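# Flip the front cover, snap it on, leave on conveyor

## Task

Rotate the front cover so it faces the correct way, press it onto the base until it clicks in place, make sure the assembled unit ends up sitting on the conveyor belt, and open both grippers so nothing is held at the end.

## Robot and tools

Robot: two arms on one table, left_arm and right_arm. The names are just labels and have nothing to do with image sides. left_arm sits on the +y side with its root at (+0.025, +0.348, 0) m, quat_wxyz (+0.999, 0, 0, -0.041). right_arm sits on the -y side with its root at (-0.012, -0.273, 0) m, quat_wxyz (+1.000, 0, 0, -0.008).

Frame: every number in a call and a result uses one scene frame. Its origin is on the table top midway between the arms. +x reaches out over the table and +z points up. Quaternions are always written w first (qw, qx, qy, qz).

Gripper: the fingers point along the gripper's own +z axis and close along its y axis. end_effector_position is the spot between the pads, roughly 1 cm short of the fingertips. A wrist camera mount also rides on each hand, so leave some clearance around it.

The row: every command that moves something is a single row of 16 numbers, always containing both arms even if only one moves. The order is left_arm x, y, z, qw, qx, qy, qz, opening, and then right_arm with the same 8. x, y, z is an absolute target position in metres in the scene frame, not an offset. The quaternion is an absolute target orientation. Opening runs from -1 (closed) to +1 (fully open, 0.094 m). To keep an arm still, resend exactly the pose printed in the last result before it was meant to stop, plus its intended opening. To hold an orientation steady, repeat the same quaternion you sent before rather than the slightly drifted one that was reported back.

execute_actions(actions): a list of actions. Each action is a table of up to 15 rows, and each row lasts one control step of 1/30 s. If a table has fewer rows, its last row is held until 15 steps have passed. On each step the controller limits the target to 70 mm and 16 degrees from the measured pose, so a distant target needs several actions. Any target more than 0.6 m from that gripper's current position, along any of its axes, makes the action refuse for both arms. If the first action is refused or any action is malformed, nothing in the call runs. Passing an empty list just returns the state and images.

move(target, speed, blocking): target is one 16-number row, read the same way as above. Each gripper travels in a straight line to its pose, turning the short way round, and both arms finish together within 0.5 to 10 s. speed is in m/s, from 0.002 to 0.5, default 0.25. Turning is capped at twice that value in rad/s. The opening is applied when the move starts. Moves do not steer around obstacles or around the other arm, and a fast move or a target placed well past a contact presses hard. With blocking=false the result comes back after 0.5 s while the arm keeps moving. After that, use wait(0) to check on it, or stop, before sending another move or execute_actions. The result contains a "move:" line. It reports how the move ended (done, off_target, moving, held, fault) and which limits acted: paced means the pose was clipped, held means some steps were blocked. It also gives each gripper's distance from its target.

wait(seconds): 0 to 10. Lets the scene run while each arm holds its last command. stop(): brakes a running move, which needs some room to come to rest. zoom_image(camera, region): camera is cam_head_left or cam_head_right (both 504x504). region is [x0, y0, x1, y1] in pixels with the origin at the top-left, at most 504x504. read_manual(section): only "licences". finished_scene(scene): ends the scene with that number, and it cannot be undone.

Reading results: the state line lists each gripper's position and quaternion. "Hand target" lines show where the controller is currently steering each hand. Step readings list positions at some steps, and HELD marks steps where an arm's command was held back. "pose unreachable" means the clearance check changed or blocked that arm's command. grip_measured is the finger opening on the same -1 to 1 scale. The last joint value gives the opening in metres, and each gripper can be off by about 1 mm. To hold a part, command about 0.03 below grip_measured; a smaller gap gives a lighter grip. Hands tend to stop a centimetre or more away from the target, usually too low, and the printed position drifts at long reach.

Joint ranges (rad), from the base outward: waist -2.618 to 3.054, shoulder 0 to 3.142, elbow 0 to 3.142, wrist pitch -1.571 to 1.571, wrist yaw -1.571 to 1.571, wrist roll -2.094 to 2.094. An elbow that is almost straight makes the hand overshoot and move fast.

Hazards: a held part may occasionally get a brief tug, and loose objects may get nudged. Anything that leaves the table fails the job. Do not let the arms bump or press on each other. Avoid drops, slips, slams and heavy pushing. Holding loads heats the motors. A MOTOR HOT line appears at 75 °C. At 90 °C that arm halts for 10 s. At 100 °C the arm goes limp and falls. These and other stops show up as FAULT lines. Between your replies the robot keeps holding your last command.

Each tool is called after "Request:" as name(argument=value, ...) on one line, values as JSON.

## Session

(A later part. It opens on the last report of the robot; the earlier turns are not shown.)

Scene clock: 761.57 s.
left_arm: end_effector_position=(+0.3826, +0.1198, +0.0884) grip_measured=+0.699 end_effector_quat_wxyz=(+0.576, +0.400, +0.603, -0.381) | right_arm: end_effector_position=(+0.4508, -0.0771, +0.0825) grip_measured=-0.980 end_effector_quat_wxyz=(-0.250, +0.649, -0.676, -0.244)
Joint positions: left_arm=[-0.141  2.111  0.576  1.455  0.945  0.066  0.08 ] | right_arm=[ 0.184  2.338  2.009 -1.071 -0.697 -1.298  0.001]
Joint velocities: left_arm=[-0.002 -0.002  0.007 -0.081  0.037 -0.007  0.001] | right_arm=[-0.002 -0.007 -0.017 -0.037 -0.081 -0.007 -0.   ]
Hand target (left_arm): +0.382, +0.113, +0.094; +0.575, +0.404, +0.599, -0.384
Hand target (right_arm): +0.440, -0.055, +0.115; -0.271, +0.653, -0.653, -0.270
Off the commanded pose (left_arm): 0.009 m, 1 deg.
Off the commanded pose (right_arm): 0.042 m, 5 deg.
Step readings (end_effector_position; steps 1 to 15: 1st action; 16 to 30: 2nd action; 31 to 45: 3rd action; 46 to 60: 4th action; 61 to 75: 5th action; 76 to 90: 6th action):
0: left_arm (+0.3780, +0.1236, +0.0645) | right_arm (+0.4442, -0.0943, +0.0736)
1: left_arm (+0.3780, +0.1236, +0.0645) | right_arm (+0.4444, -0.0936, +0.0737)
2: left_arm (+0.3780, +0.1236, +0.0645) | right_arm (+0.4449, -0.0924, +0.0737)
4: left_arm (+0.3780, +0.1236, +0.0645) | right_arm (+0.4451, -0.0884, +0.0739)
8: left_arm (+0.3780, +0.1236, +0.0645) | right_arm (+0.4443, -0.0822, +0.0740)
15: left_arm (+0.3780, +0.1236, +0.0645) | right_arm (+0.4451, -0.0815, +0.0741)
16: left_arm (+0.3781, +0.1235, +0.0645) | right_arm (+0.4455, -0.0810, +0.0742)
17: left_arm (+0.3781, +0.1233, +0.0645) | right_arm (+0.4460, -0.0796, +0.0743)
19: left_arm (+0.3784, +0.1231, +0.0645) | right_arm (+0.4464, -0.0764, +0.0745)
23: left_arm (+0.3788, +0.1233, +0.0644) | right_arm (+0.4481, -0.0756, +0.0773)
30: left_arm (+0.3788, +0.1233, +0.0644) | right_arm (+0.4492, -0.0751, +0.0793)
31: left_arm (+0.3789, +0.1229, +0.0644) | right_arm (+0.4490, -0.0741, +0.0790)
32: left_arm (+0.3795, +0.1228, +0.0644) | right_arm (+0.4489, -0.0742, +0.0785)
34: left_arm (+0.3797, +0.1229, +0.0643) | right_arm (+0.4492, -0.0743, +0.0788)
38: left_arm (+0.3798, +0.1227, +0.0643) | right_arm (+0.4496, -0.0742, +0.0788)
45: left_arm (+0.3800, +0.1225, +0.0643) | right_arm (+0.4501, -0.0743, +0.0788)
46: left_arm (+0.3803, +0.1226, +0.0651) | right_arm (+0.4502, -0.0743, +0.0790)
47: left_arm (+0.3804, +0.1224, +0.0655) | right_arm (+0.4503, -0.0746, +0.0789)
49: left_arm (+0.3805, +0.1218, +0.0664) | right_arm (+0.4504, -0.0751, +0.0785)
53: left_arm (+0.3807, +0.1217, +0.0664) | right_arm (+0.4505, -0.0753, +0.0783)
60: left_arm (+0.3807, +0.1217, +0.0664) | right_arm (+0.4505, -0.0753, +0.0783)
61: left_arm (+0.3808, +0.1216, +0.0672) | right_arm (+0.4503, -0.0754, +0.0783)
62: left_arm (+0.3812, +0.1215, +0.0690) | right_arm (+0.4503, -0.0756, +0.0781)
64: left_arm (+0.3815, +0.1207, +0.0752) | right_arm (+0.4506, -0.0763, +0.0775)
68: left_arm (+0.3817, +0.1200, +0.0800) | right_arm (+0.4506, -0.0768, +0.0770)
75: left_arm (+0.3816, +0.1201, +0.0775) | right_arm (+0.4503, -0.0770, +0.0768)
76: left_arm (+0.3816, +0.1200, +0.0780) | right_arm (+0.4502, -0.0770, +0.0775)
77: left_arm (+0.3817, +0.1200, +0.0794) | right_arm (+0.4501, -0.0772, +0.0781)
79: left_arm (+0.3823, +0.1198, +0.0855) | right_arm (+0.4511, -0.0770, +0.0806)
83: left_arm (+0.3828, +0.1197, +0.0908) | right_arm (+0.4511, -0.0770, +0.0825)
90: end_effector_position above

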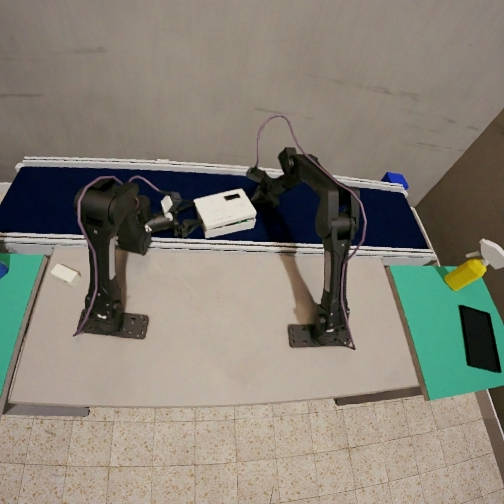

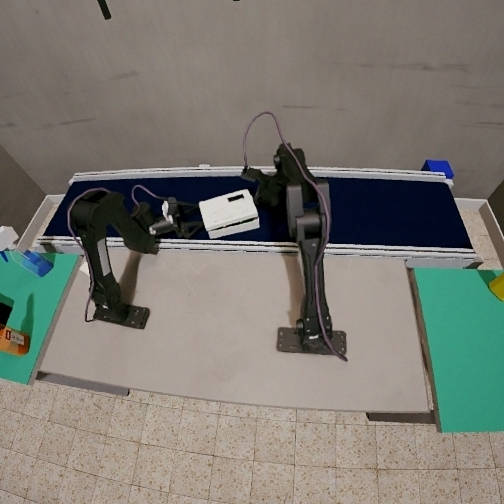

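Request:
execute_actions(actions=[[[0.382,0.113,0.094,0.575,0.404,0.599,-0.384,0.7,0.44,-0.054,0.124,0.271,-0.653,0.653,0.271,-1]],[[0.386,0.113,0.094,0.565,0.42,0.5885,-0.399,0.7,0.434,-0.056,0.124,0.271,-0.653,0.653,0.271,-1]],[[0.386,0.113,0.094,0.565,0.42,0.5885,-0.399,0.7,0.434,-0.056,0.124,0.271,-0.653,0.653,0.271,-1]]])

Request:
zoom_image(camera="cam_head_left", region=[170, 175, 280, 250])

Request:
zoom_image(camera="cam_head_right", region=[170, 175, 280, 250])

Scene clock: 769.93 s.
left_arm: end_effector_position=(+0.3900, +0.1208, +0.0912) grip_measured=+0.699 end_effector_quat_wxyz=(+0.575, +0.402, +0.601, -0.383) | right_arm: end_effector_position=(+0.4478, -0.0753, +0.1078) grip_measured=-0.980 end_effector_quat_wxyz=(-0.258, +0.651, -0.672, -0.242)
Joint positions: left_arm=[-0.129  2.111  0.611  1.422  0.965  0.066  0.08 ] | right_arm=[ 0.187  2.302  2.043 -1.122 -0.702 -1.297  0.001]
Joint velocities: left_arm=[-0.012 -0.017 -0.007 -0.037 -0.037 -0.007  0.001] | right_arm=[ 0.007 -0.017 -0.002 -0.007 -0.022  0.11  -0.001]
Hand target (left_arm): +0.386, +0.113, +0.094; +0.566, +0.419, +0.588, -0.399
Hand target (right_arm): +0.435, -0.057, +0.124; -0.270, +0.653, -0.653, -0.271
Off the commanded pose (left_arm): 0.009 m, 3 deg.
Off the commanded pose (right_arm): 0.029 m, 4 deg.
Step readings (end_effector_position; steps 1 to 15: 1st action; 16 to 30: 2nd action; 31 to 45: 3rd action):
0: left_arm (+0.3825, +0.1198, +0.0877) | right_arm (+0.4507, -0.0771, +0.0825)
1: left_arm (+0.3825, +0.1198, +0.0877) | right_arm (+0.4508, -0.0772, +0.0835)
2: left_arm (+0.3824, +0.1197, +0.0877) | right_arm (+0.4509, -0.0773, +0.0845)
4: left_arm (+0.3825, +0.1197, +0.0876) | right_arm (+0.4514, -0.0772, +0.0880)
8: left_arm (+0.3825, +0.1197, +0.0873) | right_arm (+0.4517, -0.0772, +0.0941)
15: left_arm (+0.3825, +0.1197, +0.0868) | right_arm (+0.4514, -0.0772, +0.0954)
16: left_arm (+0.3826, +0.1196, +0.0869) | right_arm (+0.4513, -0.0773, +0.0961)
17: left_arm (+0.3839, +0.1198, +0.0872) | right_arm (+0.4507, -0.0774, +0.0968)
19: left_arm (+0.3874, +0.1200, +0.0899) | right_arm (+0.4499, -0.0764, +0.1002)
23: left_arm (+0.3900, +0.1206, +0.0915) | right_arm (+0.4484, -0.0756, +0.1063)
30: left_arm (+0.3900, +0.1208, +0.0912) | right_arm (+0.4478, -0.0753, +0.1078)
31: left_arm (+0.3900, +0.1208, +0.0912) | right_arm (+0.4478, -0.0753, +0.1078)
32: left_arm (+0.3900, +0.1208, +0.0912) | right_arm (+0.4478, -0.0753, +0.1078)
34: left_arm (+0.3900, +0.1208, +0.0912) | right_arm (+0.4478, -0.0753, +0.1078)
38: left_arm (+0.3900, +0.1208, +0.0912) | right_arm (+0.4478, -0.0753, +0.1078)
45: end_effector_position above

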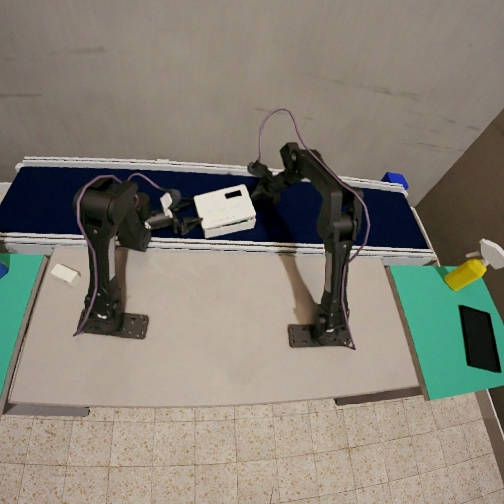

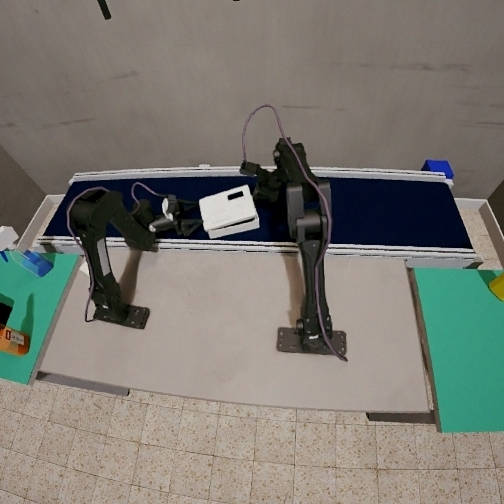

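Region (170, 175, 280, 250) of cam_head_left's 504x504 image, scaled by 4.582, with more detail than that image has; it fills the top 344 rows of this view, and the rest is white.

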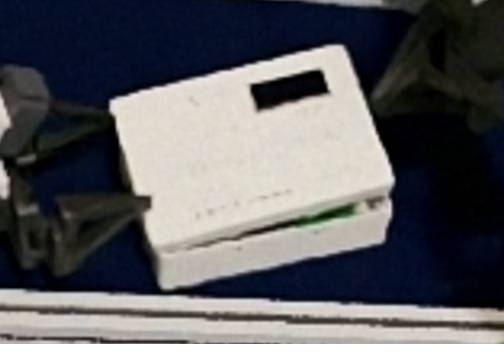

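Region (170, 175, 280, 250) of cam_head_right's 504x504 image, scaled by 4.582, with more detail than that image has; it fills the top 344 rows of this view, and the rest is white.

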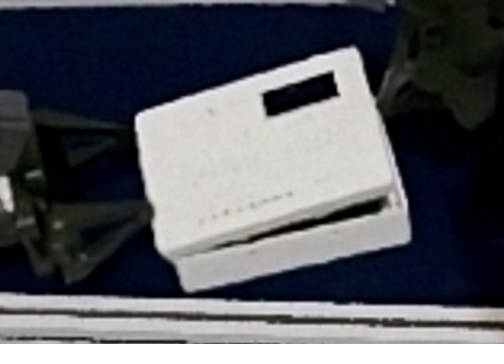

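Request:
execute_actions(actions=[[[0.387,0.109,0.092,0.565,0.42,0.5885,-0.399,0.7,0.436,-0.06,0.105,0.271,-0.653,0.653,0.271,-1]],[[0.387,0.109,0.09,0.565,0.42,0.5885,-0.399,0.7,0.438,-0.06,0.09,0.271,-0.653,0.653,0.271,-1]],[[0.387,0.109,0.088,0.565,0.42,0.5885,-0.399,0.7,0.44,-0.06,0.082,0.271,-0.653,0.653,0.271,-1]]])

Request:
zoom_image(camera="cam_head_left", region=[170, 175, 280, 250])

Request:
zoom_image(camera="cam_head_right", region=[170, 175, 280, 250])

Scene clock: 778.73 s.
left_arm: end_effector_position=(+0.3856, +0.1129, +0.0935) grip_measured=+0.699 end_effector_quat_wxyz=(+0.570, +0.414, +0.591, -0.394) | right_arm: end_effector_position=(+0.4450, -0.0648, +0.0911) grip_measured=-0.980 end_effector_quat_wxyz=(-0.275, +0.654, -0.656, -0.257)
Joint positions: left_arm=[-0.145  2.111  0.623  1.415  0.988  0.066  0.08 ] | right_arm=[ 0.197  2.3    1.949 -1.013 -0.749 -1.305  0.001]
Joint velocities: left_arm=[ 0.017 -0.002 -0.002  0.007  0.022  0.007 -0.   ] | right_arm=[ 0.002  0.002 -0.022  0.037  0.022 -0.022  0.   ]
Hand target (left_arm): +0.387, +0.109, +0.088; +0.565, +0.420, +0.588, -0.399
Hand target (right_arm): +0.440, -0.060, +0.082; -0.271, +0.653, -0.653, -0.271
Off the commanded pose (left_arm): 0.007 m, 1 deg.
Off the commanded pose (right_arm): 0.011 m, 2 deg.
Step readings (end_effector_position; steps 1 to 15: 1st action; 16 to 30: 2nd action; 31 to 45: 3rd action):
0: left_arm (+0.3900, +0.1208, +0.0912) | right_arm (+0.4478, -0.0753, +0.1078)
1: left_arm (+0.3900, +0.1208, +0.0912) | right_arm (+0.4476, -0.0753, +0.1065)
2: left_arm (+0.3900, +0.1208, +0.0912) | right_arm (+0.4466, -0.0754, +0.1047)
4: left_arm (+0.3900, +0.1208, +0.0907) | right_arm (+0.4435, -0.0758, +0.0995)
8: left_arm (+0.3895, +0.1201, +0.0905) | right_arm (+0.4408, -0.0757, +0.0959)
15: left_arm (+0.3894, +0.1201, +0.0902) | right_arm (+0.4413, -0.0756, +0.0959)
16: left_arm (+0.3894, +0.1201, +0.0902) | right_arm (+0.4415, -0.0756, +0.0947)
17: left_arm (+0.3894, +0.1201, +0.0902) | right_arm (+0.4420, -0.0755, +0.0934)
19: left_arm (+0.3887, +0.1193, +0.0905) | right_arm (+0.4421, -0.0747, +0.0909)
23: left_arm (+0.3868, +0.1138, +0.0932) | right_arm (+0.4414, -0.0693, +0.0912)
30: left_arm (+0.3859, +0.1130, +0.0935) | right_arm (+0.4428, -0.0657, +0.0934)
31: left_arm (+0.3858, +0.1130, +0.0935) | right_arm (+0.4432, -0.0655, +0.0932)
32: left_arm (+0.3858, +0.1130, +0.0935) | right_arm (+0.4436, -0.0653, +0.0929)
34: left_arm (+0.3857, +0.1129, +0.0935) | right_arm (+0.4438, -0.0652, +0.0917)
38: left_arm (+0.3857, +0.1129, +0.0935) | right_arm (+0.4441, -0.0651, +0.0908)
45: end_effector_position above

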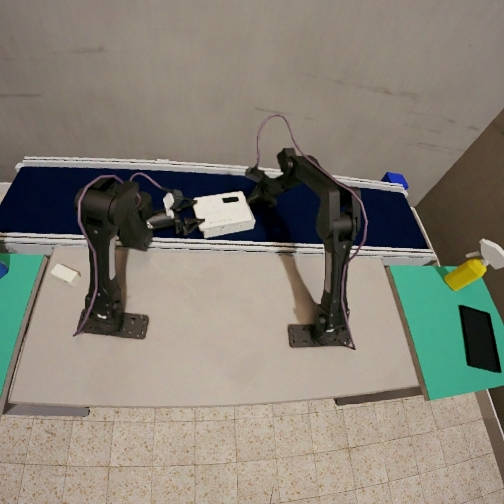

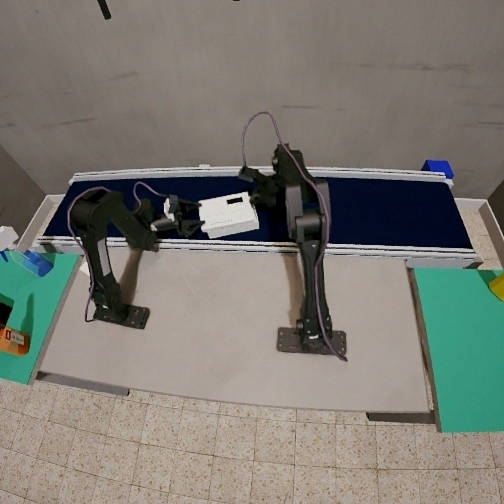

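Region (170, 175, 280, 250) of cam_head_left's 504x504 image, scaled by 4.582, with more detail than that image has; it fills the top 344 rows of this view, and the rest is white.

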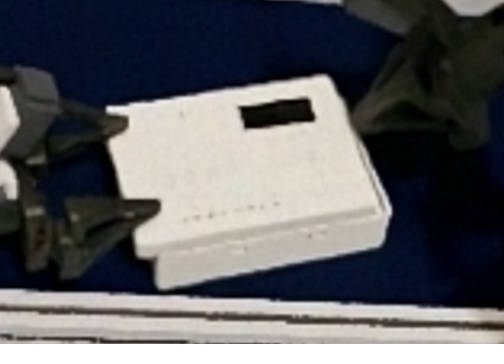

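Region (170, 175, 280, 250) of cam_head_right's 504x504 image, scaled by 4.582, with more detail than that image has; it fills the top 344 rows of this view, and the rest is white.

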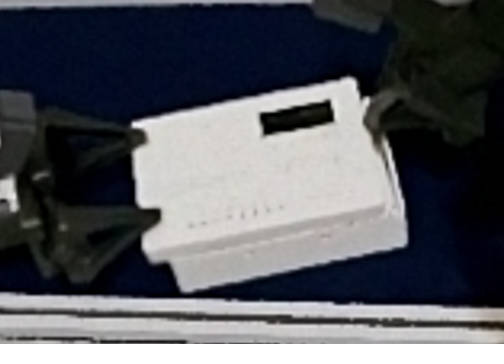

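Request:
move(target=[0.372,0.165,0.10,0.565,0.42,0.5885,-0.399,0.0,0.44,-0.12,0.12,0.271,-0.653,0.653,0.271,-1], speed=0.08)

Request:
move(target=[0.376,0.155,0.09,0.077,-0.095,0.771,-0.624,0.0,0.44,-0.12,0.12,0.271,-0.653,0.653,0.271,-1], speed=0.25)

Request:
move(target=[0.379,0.145,0.06,0.077,-0.095,0.771,-0.624,0.0,0.44,-0.12,0.12,0.271,-0.653,0.653,0.271,-1], speed=0.04)

Request:
zoom_image(camera="cam_head_left", region=[150, 175, 270, 255])

Request:
zoom_image(camera="cam_head_right", region=[150, 175, 270, 255])

Scene clock: 795.10 s.
left_arm: end_effector_position=(+0.3784, +0.1635, +0.1017) grip_measured=+0.002 end_effector_quat_wxyz=(+0.573, +0.419, +0.584, -0.395) | right_arm: end_effector_position=(+0.4382, -0.1215, +0.1110) grip_measured=-0.980 end_effector_quat_wxyz=(-0.263, +0.652, -0.659, -0.266)
Joint positions: left_arm=[0.022 2.056 0.567 1.409 1.163 0.092 0.047] | right_arm=[ 0.075  2.3    2.035 -1.251 -0.765 -1.478  0.001]
Joint velocities: left_arm=[-0.012  0.002 -0.012 -0.007 -0.007  0.081  0.001] | right_arm=[ 0.007  0.002 -0.002 -0.022 -0.022  0.022 -0.   ]
Hand target (left_arm): +0.372, +0.165, +0.100; +0.565, +0.419, +0.588, -0.400
Hand target (right_arm): +0.440, -0.120, +0.120; -0.272, +0.653, -0.653, -0.271
Off the commanded pose (left_arm): 0.007 m, 1 deg.
Off the commanded pose (right_arm): 0.009 m, 1 deg.
move: done

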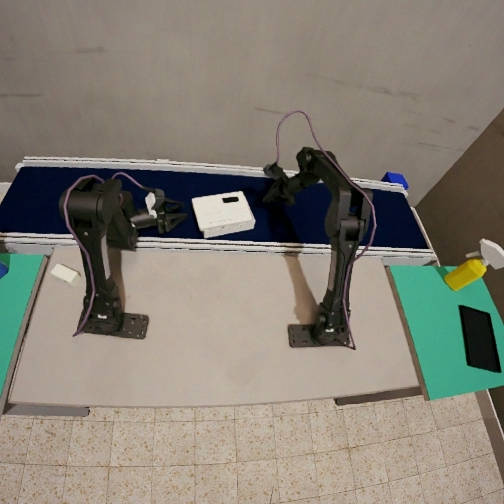

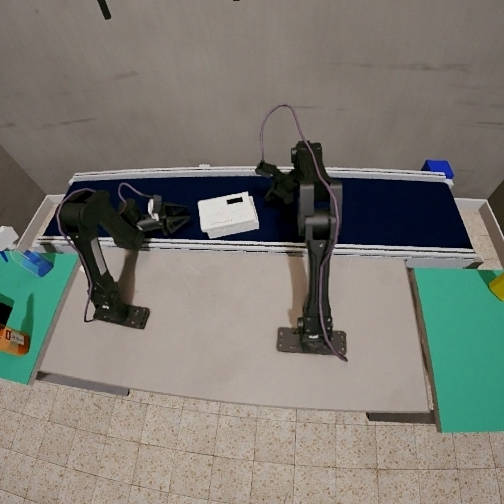

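Scene clock: 798.87 s.
left_arm: end_effector_position=(+0.3741, +0.1588, +0.0778) grip_measured=+0.001 end_effector_quat_wxyz=(+0.078, -0.107, +0.775, -0.619) | right_arm: end_effector_position=(+0.4372, -0.1216, +0.1109) grip_measured=-0.980 end_effector_quat_wxyz=(-0.261, +0.653, -0.659, -0.267)
Joint positions: left_arm=[ 0.009  1.908  0.682  0.619  1.17  -1.014  0.047] | right_arm=[ 0.075  2.3    2.035 -1.256 -0.764 -1.481  0.001]
Joint velocities: left_arm=[-0.002 -0.002  0.007 -0.081  0.095  0.007  0.001] | right_arm=[-0.002  0.007  0.007 -0.037  0.007  0.007 -0.001]
Hand target (left_arm): +0.376, +0.155, +0.090; +0.077, -0.094, +0.771, -0.625
Hand target (right_arm): +0.440, -0.120, +0.120; -0.271, +0.653, -0.653, -0.271
Off the commanded pose (left_arm): 0.013 m, 2 deg.
Off the commanded pose (right_arm): 0.010 m, 1 deg.
move: off_target (left_arm)

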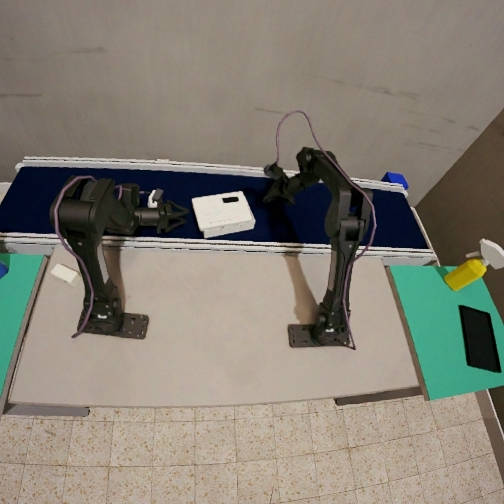

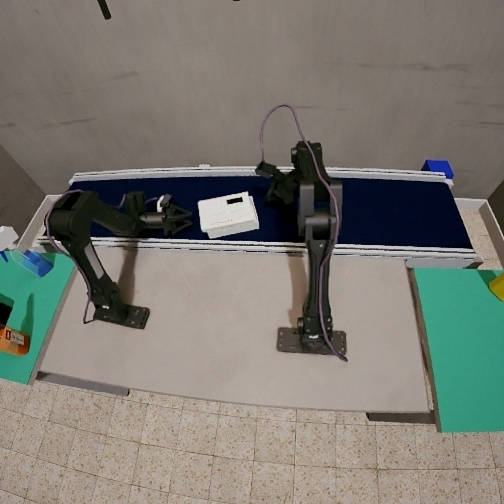

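Scene clock: 799.90 s.
left_arm: end_effector_position=(+0.3752, +0.1476, +0.0624) grip_measured=+0.001 end_effector_quat_wxyz=(+0.077, -0.095, +0.771, -0.625) | right_arm: end_effector_position=(+0.4372, -0.1216, +0.1109) grip_measured=-0.980 end_effector_quat_wxyz=(-0.261, +0.653, -0.659, -0.267)
Joint positions: left_arm=[-0.022  2.     0.682  0.764  1.165 -1.055  0.047] | right_arm=[ 0.075  2.3    2.035 -1.256 -0.764 -1.482  0.001]
Joint velocities: left_arm=[-0.022  0.007  0.012  0.022  0.037  0.022 -0.   ] | right_arm=[-0.002  0.007 -0.002 -0.007  0.125 -0.051 -0.001]
Hand target (left_arm): +0.379, +0.145, +0.060; +0.077, -0.095, +0.772, -0.624
Hand target (right_arm): +0.440, -0.120, +0.120; -0.272, +0.653, -0.653, -0.271
Off the commanded pose (left_arm): 0.005 m, 0 deg.
Off the commanded pose (right_arm): 0.010 m, 1 deg.
move: done

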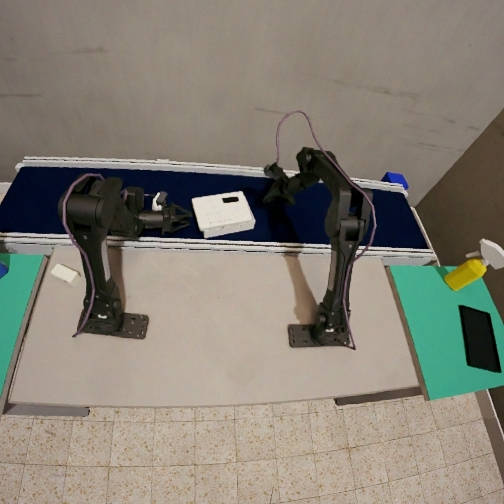

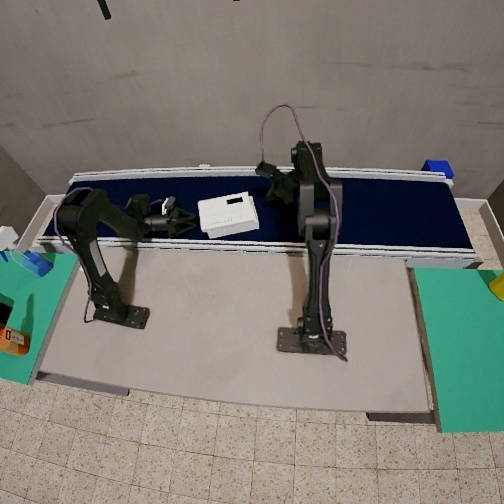

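Region (150, 175, 270, 255) of cam_head_left's 504x504 image, scaled by 4.200, with more detail than that image has.

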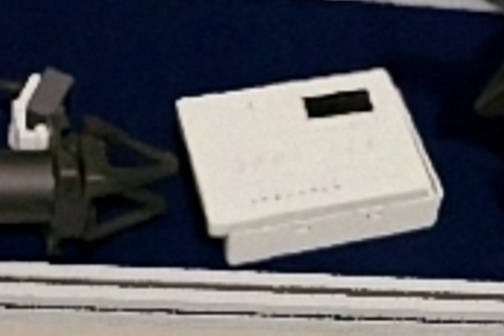

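Region (150, 175, 270, 255) of cam_head_right's 504x504 image, scaled by 4.200, with more detail than that image has.

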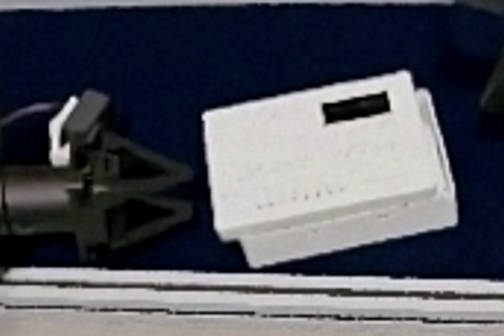

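Request:
move(target=[0.392,0.148,0.064,0.077,-0.095,0.771,-0.624,0.15,0.44,-0.12,0.12,0.271,-0.653,0.653,0.271,-1], speed=0.03)

Request:
move(target=[0.398,0.119,0.064,0.077,-0.095,0.771,-0.624,0.15,0.44,-0.12,0.12,0.271,-0.653,0.653,0.271,-1], speed=0.02)

Request:
zoom_image(camera="cam_head_left", region=[150, 175, 270, 255])

Request:
zoom_image(camera="cam_head_right", region=[150, 175, 270, 255])

Scene clock: 809.93 s.
left_arm: end_effector_position=(+0.3881, +0.1462, +0.0710) grip_measured=+0.148 end_effector_quat_wxyz=(+0.086, -0.088, +0.769, -0.627) | right_arm: end_effector_position=(+0.4372, -0.1217, +0.1108) grip_measured=-0.980 end_effector_quat_wxyz=(-0.261, +0.653, -0.659, -0.267)
Joint positions: left_arm=[-0.022  2.003  0.732  0.743  1.165 -1.056  0.054] | right_arm=[ 0.075  2.3    2.035 -1.256 -0.764 -1.482  0.001]
Joint velocities: left_arm=[-0.012  0.056  0.017 -0.066 -0.051  0.007  0.   ] | right_arm=[-0.002  0.002 -0.002  0.007 -0.066 -0.066  0.001]
Hand target (left_arm): +0.392, +0.148, +0.064; +0.077, -0.096, +0.771, -0.625
Hand target (right_arm): +0.440, -0.120, +0.120; -0.272, +0.653, -0.653, -0.271
Off the commanded pose (left_arm): 0.008 m, 1 deg.
Off the commanded pose (right_arm): 0.010 m, 1 deg.
move: done

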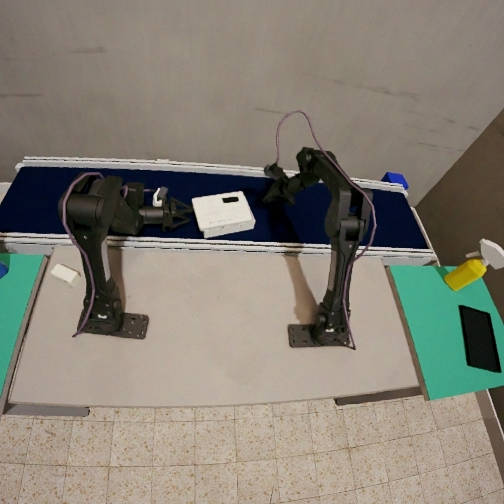

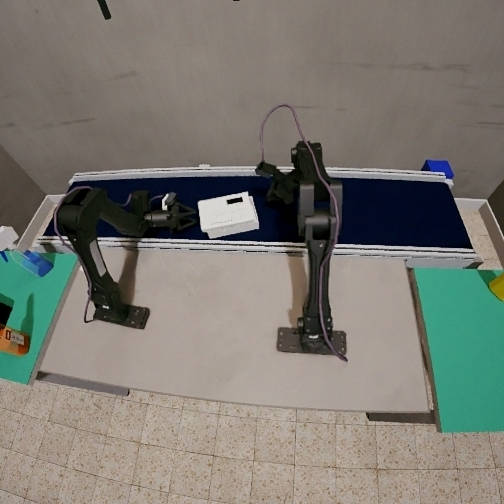

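Scene clock: 811.63 s.
left_arm: end_effector_position=(+0.3918, +0.1223, +0.0647) grip_measured=+0.148 end_effector_quat_wxyz=(+0.074, -0.096, +0.772, -0.624) | right_arm: end_effector_position=(+0.4372, -0.1217, +0.1108) grip_measured=-0.980 end_effector_quat_wxyz=(-0.261, +0.653, -0.659, -0.267)
Joint positions: left_arm=[-0.092  2.046  0.762  0.796  1.106 -1.133  0.054] | right_arm=[ 0.075  2.3    2.035 -1.256 -0.764 -1.482  0.001]
Joint velocities: left_arm=[-0.012 -0.002 -0.007 -0.081 -0.066 -0.081 -0.001] | right_arm=[-0.007 -0.007 -0.002 -0.007  0.022 -0.022  0.   ]
Hand target (left_arm): +0.398, +0.119, +0.064; +0.077, -0.095, +0.772, -0.624
Hand target (right_arm): +0.440, -0.120, +0.120; -0.272, +0.653, -0.653, -0.271
Off the commanded pose (left_arm): 0.007 m, 0 deg.
Off the commanded pose (right_arm): 0.010 m, 1 deg.
move: done

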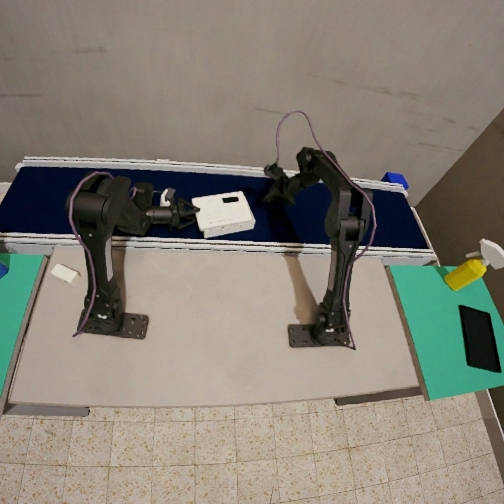

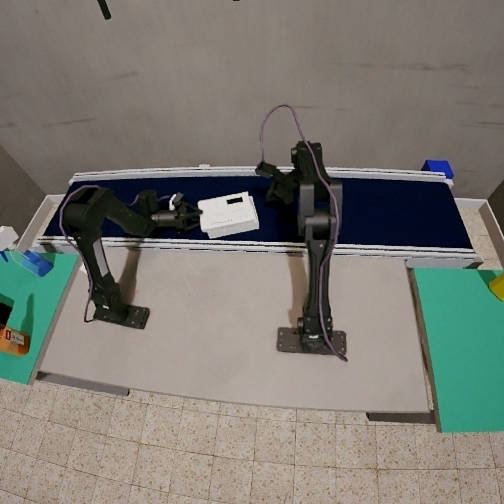

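Region (150, 175, 270, 255) of cam_head_left's 504x504 image, scaled by 4.200, with more detail than that image has.

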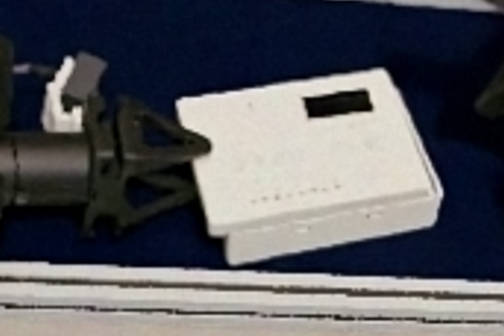

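Region (150, 175, 270, 255) of cam_head_right's 504x504 image, scaled by 4.200, with more detail than that image has.

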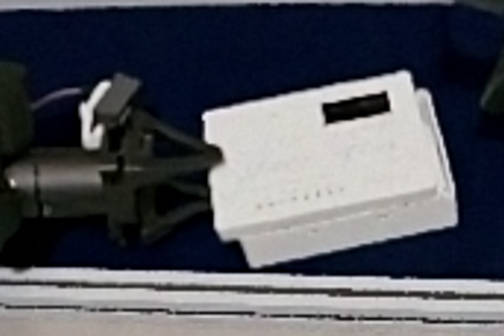

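Request:
execute_actions(actions=[[[0.399,0.114,0.064,0.077,-0.095,0.771,-0.624,0.15,0.44,-0.12,0.12,0.271,-0.653,0.653,0.271,-1]],[[0.399,0.114,0.08,0.077,-0.095,0.771,-0.624,0.0,0.44,-0.12,0.12,0.271,-0.653,0.653,0.271,-1]],[[0.399,0.114,0.095,0.077,-0.095,0.771,-0.624,-0.15,0.44,-0.12,0.12,0.271,-0.653,0.653,0.271,-1]],[[0.399,0.113,0.108,0.077,-0.095,0.771,-0.624,-0.3,0.44,-0.12,0.12,0.271,-0.653,0.653,0.271,-1]],[[0.399,0.113,0.112,0.077,-0.095,0.771,-0.624,-0.72,0.44,-0.12,0.12,0.271,-0.653,0.653,0.271,-1]]])

Request:
zoom_image(camera="cam_head_left", region=[150, 175, 270, 255])

Request:
zoom_image(camera="cam_head_right", region=[150, 175, 270, 255])

Scene clock: 822.57 s.
left_arm: end_effector_position=(+0.3947, +0.1173, +0.0969) grip_measured=-0.382 end_effector_quat_wxyz=(+0.067, -0.109, +0.774, -0.620) | right_arm: end_effector_position=(+0.4372, -0.1216, +0.1109) grip_measured=-0.980 end_effector_quat_wxyz=(-0.261, +0.653, -0.659, -0.267)
Joint positions: left_arm=[-0.108  1.928  0.796  0.641  1.083 -1.161  0.029] | right_arm=[ 0.075  2.3    2.035 -1.256 -0.765 -1.482  0.001]
Joint velocities: left_arm=[-0.012  0.007  0.002 -0.037  0.051 -0.022  0.001] | right_arm=[ 0.002  0.012 -0.012 -0.022 -0.022  0.007  0.001]
Hand target (left_arm): +0.399, +0.113, +0.112; +0.077, -0.095, +0.771, -0.625
Hand target (right_arm): +0.440, -0.120, +0.120; -0.272, +0.653, -0.653, -0.271
Off the commanded pose (left_arm): 0.016 m, 2 deg.
Off the commanded pose (right_arm): 0.010 m, 1 deg.
Step readings (end_effector_position; steps 1 to 15: 1st action; 16 to 30: 2nd action; 31 to 45: 3rd action; 46 to 60: 4th action; 61 to 75: 5th action):
0: left_arm (+0.3923, +0.1224, +0.0649) | right_arm (+0.4372, -0.1216, +0.1109)
1: left_arm (+0.3925, +0.1220, +0.0649) | right_arm (+0.4372, -0.1216, +0.1109)
2: left_arm (+0.3924, +0.1212, +0.0650) | right_arm (+0.4372, -0.1216, +0.1109)
4: left_arm (+0.3915, +0.1188, +0.0653) | right_arm (+0.4372, -0.1216, +0.1109)
8: left_arm (+0.3910, +0.1171, +0.0656) | right_arm (+0.4372, -0.1216, +0.1109)
15: left_arm (+0.3915, +0.1172, +0.0657) | right_arm (+0.4372, -0.1216, +0.1109)
16: left_arm (+0.3916, +0.1173, +0.0659) | right_arm (+0.4372, -0.1216, +0.1109)
17: left_arm (+0.3917, +0.1172, +0.0662) | right_arm (+0.4372, -0.1216, +0.1109)
19: left_arm (+0.3926, +0.1171, +0.0680) | right_arm (+0.4372, -0.1216, +0.1109)
23: left_arm (+0.3938, +0.1169, +0.0698) | right_arm (+0.4372, -0.1216, +0.1109)
30: left_arm (+0.3936, +0.1171, +0.0687) | right_arm (+0.4372, -0.1216, +0.1109)
31: left_arm (+0.3934, +0.1173, +0.0696) | right_arm (+0.4372, -0.1216, +0.1109)
32: left_arm (+0.3929, +0.1174, +0.0714) | right_arm (+0.4372, -0.1216, +0.1109)
34: left_arm (+0.3930, +0.1174, +0.0785) | right_arm (+0.4372, -0.1216, +0.1109)
38: left_arm (+0.3959, +0.1168, +0.0868) | right_arm (+0.4372, -0.1216, +0.1109)
45: left_arm (+0.3951, +0.1170, +0.0849) | right_arm (+0.4372, -0.1216, +0.1109)
46: left_arm (+0.3949, +0.1172, +0.0854) | right_arm (+0.4372, -0.1216, +0.1109)
47: left_arm (+0.3943, +0.1173, +0.0865) | right_arm (+0.4372, -0.1216, +0.1109)
49: left_arm (+0.3941, +0.1174, +0.0916) | right_arm (+0.4372, -0.1216, +0.1109)
53: left_arm (+0.3959, +0.1169, +0.0975) | right_arm (+0.4372, -0.1216, +0.1109)
60: left_arm (+0.3954, +0.1170, +0.0962) | right_arm (+0.4372, -0.1216, +0.1109)
61: left_arm (+0.3953, +0.1170, +0.0958) | right_arm (+0.4372, -0.1216, +0.1109)
62: left_arm (+0.3952, +0.1171, +0.0959) | right_arm (+0.4372, -0.1216, +0.1109)
64: left_arm (+0.3950, +0.1172, +0.0966) | right_arm (+0.4372, -0.1216, +0.1109)
68: left_arm (+0.3948, +0.1173, +0.0968) | right_arm (+0.4372, -0.1216, +0.1109)
75: end_effector_position above

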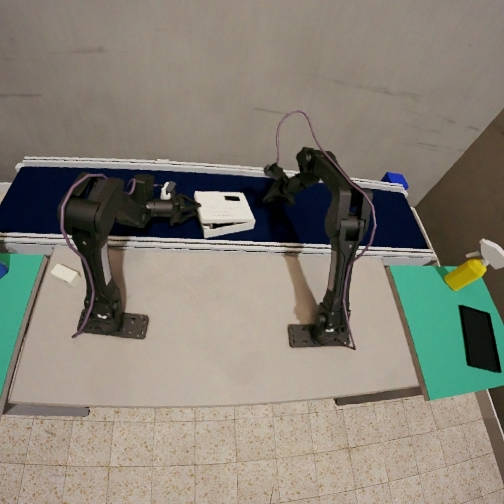

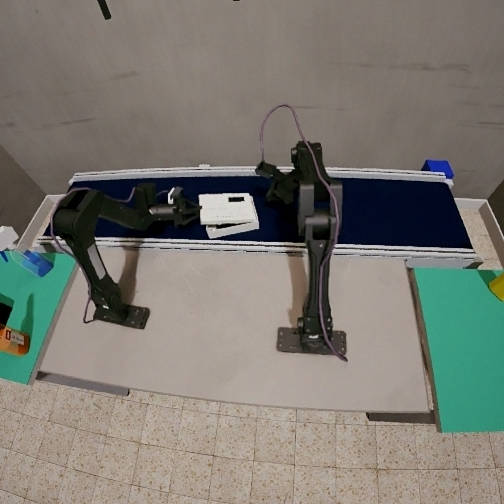

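Region (150, 175, 270, 255) of cam_head_left's 504x504 image, scaled by 4.200, with more detail than that image has.

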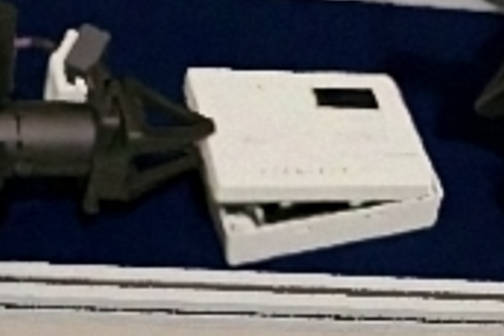

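Region (150, 175, 270, 255) of cam_head_right's 504x504 image, scaled by 4.200, with more detail than that image has.

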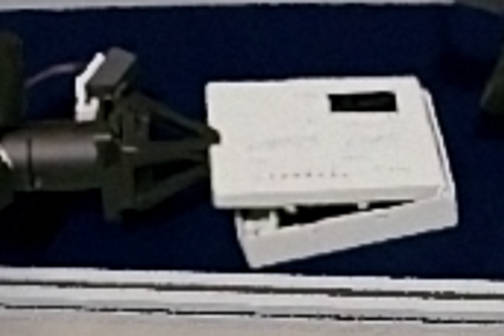

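Request:
move(target=[0.397,0.113,0.108,0.087,-0.097,0.737,-0.663,-0.72,0.4372,-0.1216,0.111,0.261,-0.653,0.659,0.267,-1], speed=0.03)

Request:
move(target=[0.397,0.104,0.10,0.087,-0.097,0.737,-0.663,-0.72,0.4372,-0.1216,0.111,0.261,-0.653,0.659,0.267,-1], speed=0.02)

Request:
move(target=[0.397,0.104,0.088,0.087,-0.097,0.737,-0.663,-0.72,0.4372,-0.1216,0.111,0.261,-0.653,0.659,0.267,-1], speed=0.02)

Request:
zoom_image(camera="cam_head_left", region=[160, 175, 270, 250])

Request:
zoom_image(camera="cam_head_right", region=[160, 175, 270, 250])

Scene clock: 841.83 s.
left_arm: end_effector_position=(+0.4039, +0.1156, +0.1121) grip_measured=-0.382 end_effector_quat_wxyz=(+0.096, -0.104, +0.739, -0.659) | right_arm: end_effector_position=(+0.4373, -0.1229, +0.1096) grip_measured=-0.980 end_effector_quat_wxyz=(-0.258, +0.654, -0.660, -0.264)
Joint positions: left_arm=[-0.108  1.989  0.762  0.982  1.083 -1.349  0.029] | right_arm=[ 0.075  2.3    2.035 -1.256 -0.755 -1.482  0.001]
Joint velocities: left_arm=[-0.017 -0.007 -0.012  0.095 -0.022 -0.037 -0.   ] | right_arm=[-0.007 -0.002  0.002 -0.007 -0.081 -0.007 -0.   ]
Hand target (left_arm): +0.397, +0.113, +0.108; +0.087, -0.098, +0.738, -0.662
Hand target (right_arm): +0.437, -0.122, +0.111; -0.261, +0.653, -0.659, -0.267
Off the commanded pose (left_arm): 0.008 m, 1 deg.
Off the commanded pose (right_arm): 0.002 m, 1 deg.
move: done

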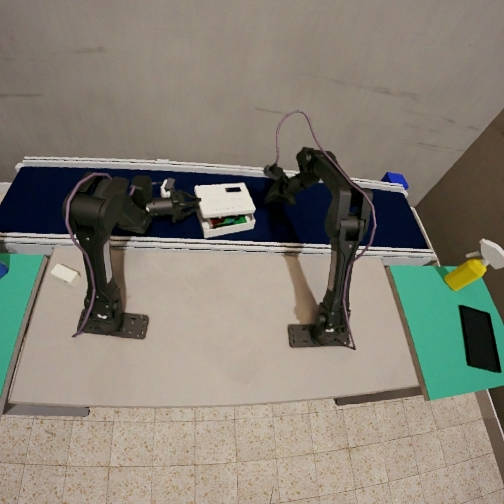

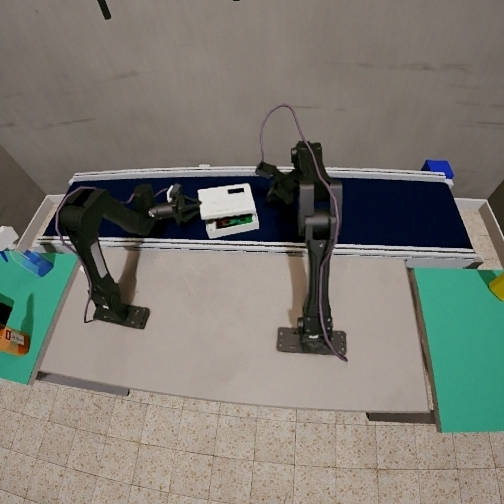

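Scene clock: 842.97 s.
left_arm: end_effector_position=(+0.3996, +0.1059, +0.1044) grip_measured=-0.382 end_effector_quat_wxyz=(+0.087, -0.098, +0.738, -0.662) | right_arm: end_effector_position=(+0.4374, -0.1237, +0.1089) grip_measured=-0.980 end_effector_quat_wxyz=(-0.256, +0.655, -0.661, -0.262)
Joint positions: left_arm=[-0.133  2.028  0.762  1.033  1.081 -1.366  0.029] | right_arm=[ 0.075  2.3    2.035 -1.256 -0.748 -1.482  0.001]
Joint velocities: left_arm=[ 0.002 -0.002 -0.002  0.125  0.007 -0.037 -0.001] | right_arm=[-0.002 -0.012 -0.007 -0.037 -0.007 -0.037 -0.   ]
Hand target (left_arm): +0.397, +0.104, +0.100; +0.087, -0.097, +0.738, -0.663
Hand target (right_arm): +0.437, -0.122, +0.111; -0.261, +0.653, -0.659, -0.267
Off the commanded pose (left_arm): 0.005 m, 0 deg.
Off the commanded pose (right_arm): 0.003 m, 1 deg.
move: done

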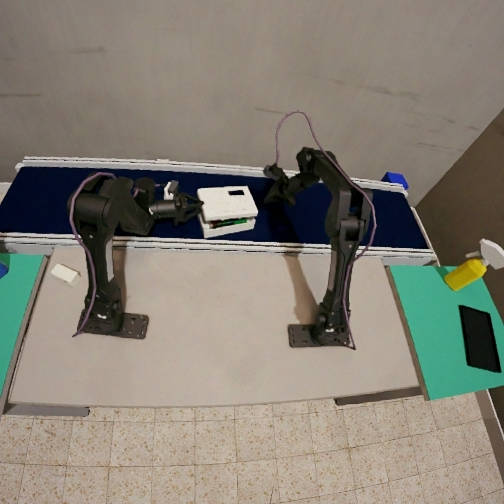

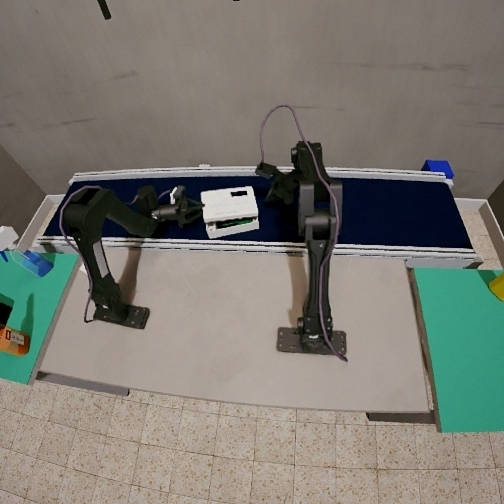

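Scene clock: 844.03 s.
left_arm: end_effector_position=(+0.4004, +0.1057, +0.0928) grip_measured=-0.382 end_effector_quat_wxyz=(+0.088, -0.098, +0.738, -0.662) | right_arm: end_effector_position=(+0.4375, -0.1243, +0.1083) grip_measured=-0.980 end_effector_quat_wxyz=(-0.255, +0.656, -0.662, -0.260)
Joint positions: left_arm=[-0.133  2.075  0.762  1.082  1.081 -1.367  0.029] | right_arm=[ 0.075  2.3    2.035 -1.256 -0.743 -1.482  0.001]
Joint velocities: left_arm=[-0.002  0.007 -0.012  0.066 -0.037 -0.081 -0.001] | right_arm=[-0.002 -0.002 -0.002  0.022 -0.007 -0.022  0.   ]
Hand target (left_arm): +0.397, +0.104, +0.088; +0.087, -0.097, +0.738, -0.663
Hand target (right_arm): +0.437, -0.122, +0.111; -0.261, +0.653, -0.659, -0.267
Off the commanded pose (left_arm): 0.006 m, 0 deg.
Off the commanded pose (right_arm): 0.004 m, 1 deg.
move: done

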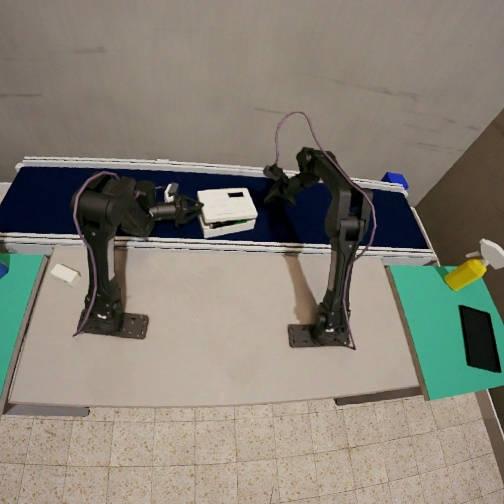

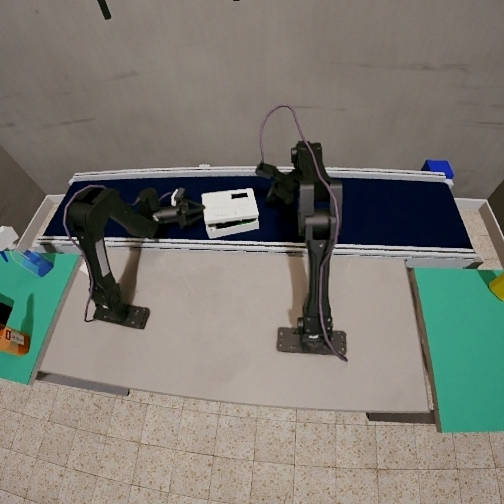

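Region (160, 175, 270, 250) of cam_head_left's 504x504 image, scaled by 4.582, with more detail than that image has; it fills the top 344 rows of this view, and the rest is white.

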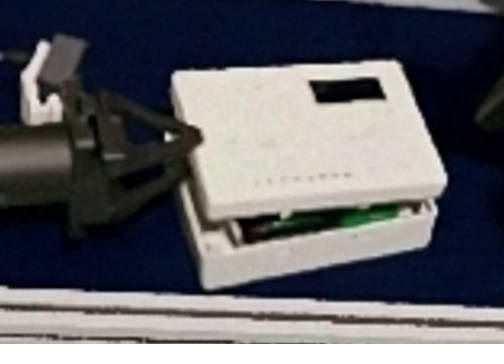

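Region (160, 175, 270, 250) of cam_head_right's 504x504 image, scaled by 4.582, with more detail than that image has; it fills the top 344 rows of this view, and the rest is white.

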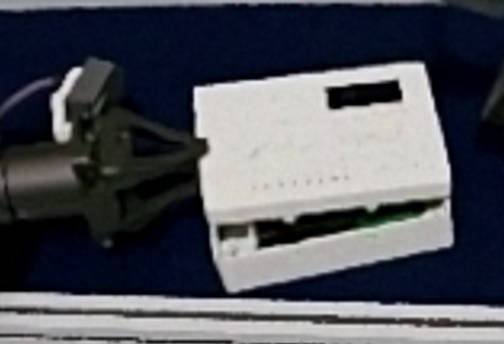

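Request:
move(target=[0.388,0.109,0.09,0.087,-0.097,0.737,-0.663,-0.72,0.4372,-0.1216,0.111,0.261,-0.653,0.659,0.267,-1], speed=0.015)

Request:
zoom_image(camera="cam_head_left", region=[160, 175, 270, 250])

Request:
zoom_image(camera="cam_head_right", region=[160, 175, 270, 250])

Scene clock: 850.87 s.
left_arm: end_effector_position=(+0.3906, +0.1079, +0.0843) grip_measured=-0.382 end_effector_quat_wxyz=(+0.079, -0.106, +0.741, -0.659) | right_arm: end_effector_position=(+0.4375, -0.1244, +0.1082) grip_measured=-0.980 end_effector_quat_wxyz=(-0.255, +0.656, -0.662, -0.260)
Joint positions: left_arm=[-0.133  2.075  0.722  1.097  1.081 -1.367  0.029] | right_arm=[ 0.075  2.3    2.035 -1.256 -0.743 -1.482  0.001]
Joint velocities: left_arm=[ 0.012 -0.002  0.007  0.066  0.022  0.007 -0.001] | right_arm=[-0.012  0.002 -0.012 -0.037  0.051  0.022 -0.   ]
Hand target (left_arm): +0.388, +0.109, +0.090; +0.087, -0.097, +0.737, -0.663
Hand target (right_arm): +0.437, -0.122, +0.111; -0.261, +0.653, -0.659, -0.267
Off the commanded pose (left_arm): 0.006 m, 2 deg.
Off the commanded pose (right_arm): 0.004 m, 1 deg.
move: done

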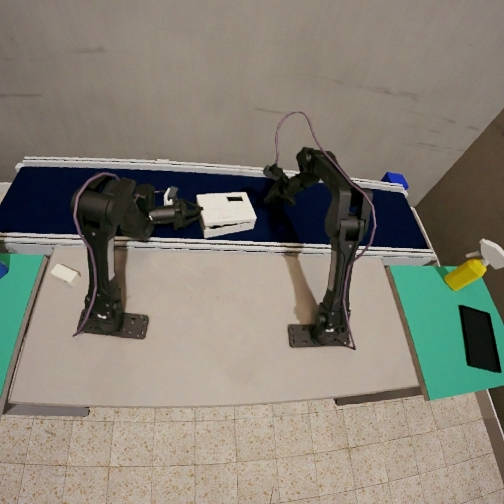

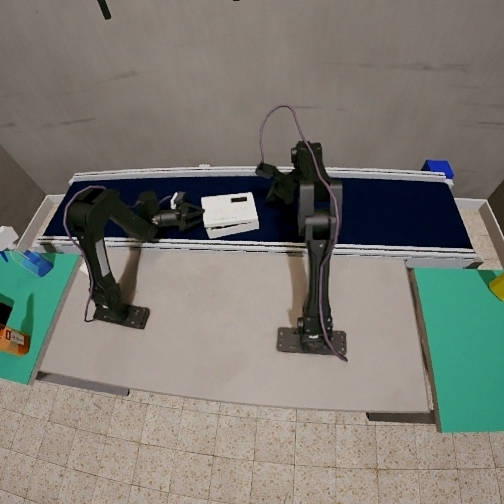

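Region (160, 175, 270, 250) of cam_head_left's 504x504 image, scaled by 4.582, with more detail than that image has; it fills the top 344 rows of this view, and the rest is white.

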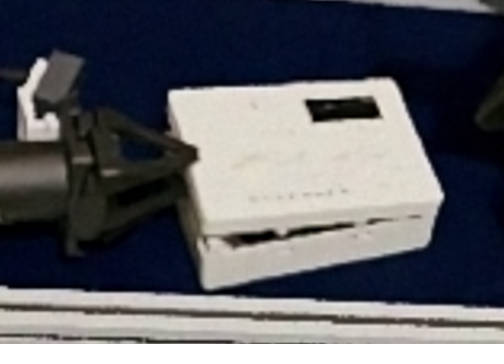

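Region (160, 175, 270, 250) of cam_head_right's 504x504 image, scaled by 4.582, with more detail than that image has; it fills the top 344 rows of this view, and the rest is white.

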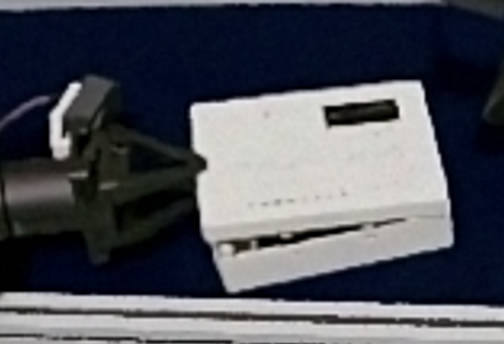

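Request:
move(target=[0.3995,0.108,0.088,0.087,-0.097,0.737,-0.663,-0.72,0.4372,-0.1216,0.111,0.261,-0.653,0.659,0.267,-1], speed=0.01)

Request:
zoom_image(camera="cam_head_left", region=[160, 175, 270, 250])

Request:
zoom_image(camera="cam_head_right", region=[160, 175, 270, 250])

Scene clock: 858.23 s.
left_arm: end_effector_position=(+0.3907, +0.1078, +0.0846) grip_measured=-0.382 end_effector_quat_wxyz=(+0.079, -0.105, +0.740, -0.659) | right_arm: end_effector_position=(+0.4375, -0.1244, +0.1082) grip_measured=-0.980 end_effector_quat_wxyz=(-0.255, +0.656, -0.662, -0.260)
Joint positions: left_arm=[-0.133  2.075  0.722  1.1    1.081 -1.367  0.029] | right_arm=[ 0.075  2.3    2.035 -1.256 -0.743 -1.482  0.001]
Joint velocities: left_arm=[-0.002  0.002 -0.007 -0.022 -0.037 -0.051 -0.001] | right_arm=[-0.002 -0.002  0.002  0.037 -0.051  0.007  0.001]
Hand target (left_arm): +0.399, +0.108, +0.088; +0.087, -0.097, +0.737, -0.663
Hand target (right_arm): +0.437, -0.122, +0.111; -0.261, +0.653, -0.659, -0.267
Off the commanded pose (left_arm): 0.009 m, 1 deg.
Off the commanded pose (right_arm): 0.004 m, 1 deg.
move: done

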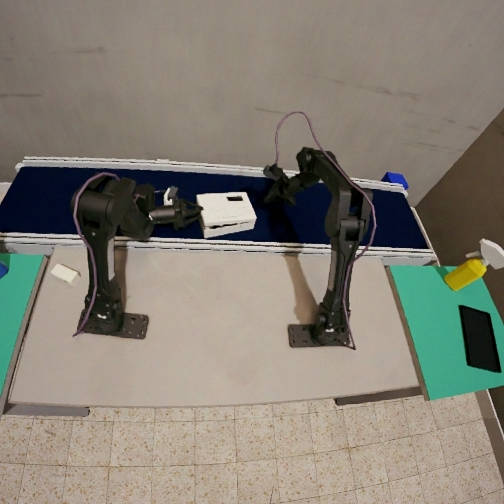

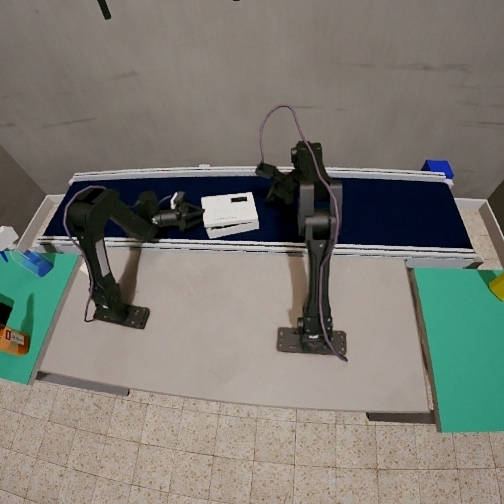

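Region (160, 175, 270, 250) of cam_head_left's 504x504 image, scaled by 4.582, with more detail than that image has; it fills the top 344 rows of this view, and the rest is white.

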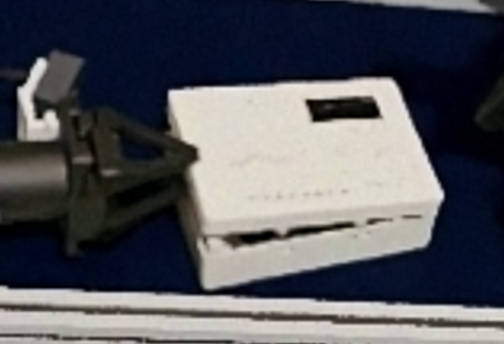

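Region (160, 175, 270, 250) of cam_head_right's 504x504 image, scaled by 4.582, with more detail than that image has; it fills the top 344 rows of this view, and the rest is white.

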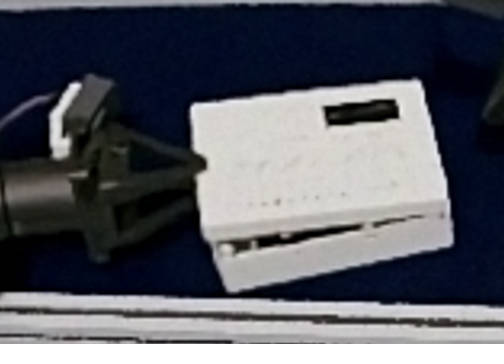

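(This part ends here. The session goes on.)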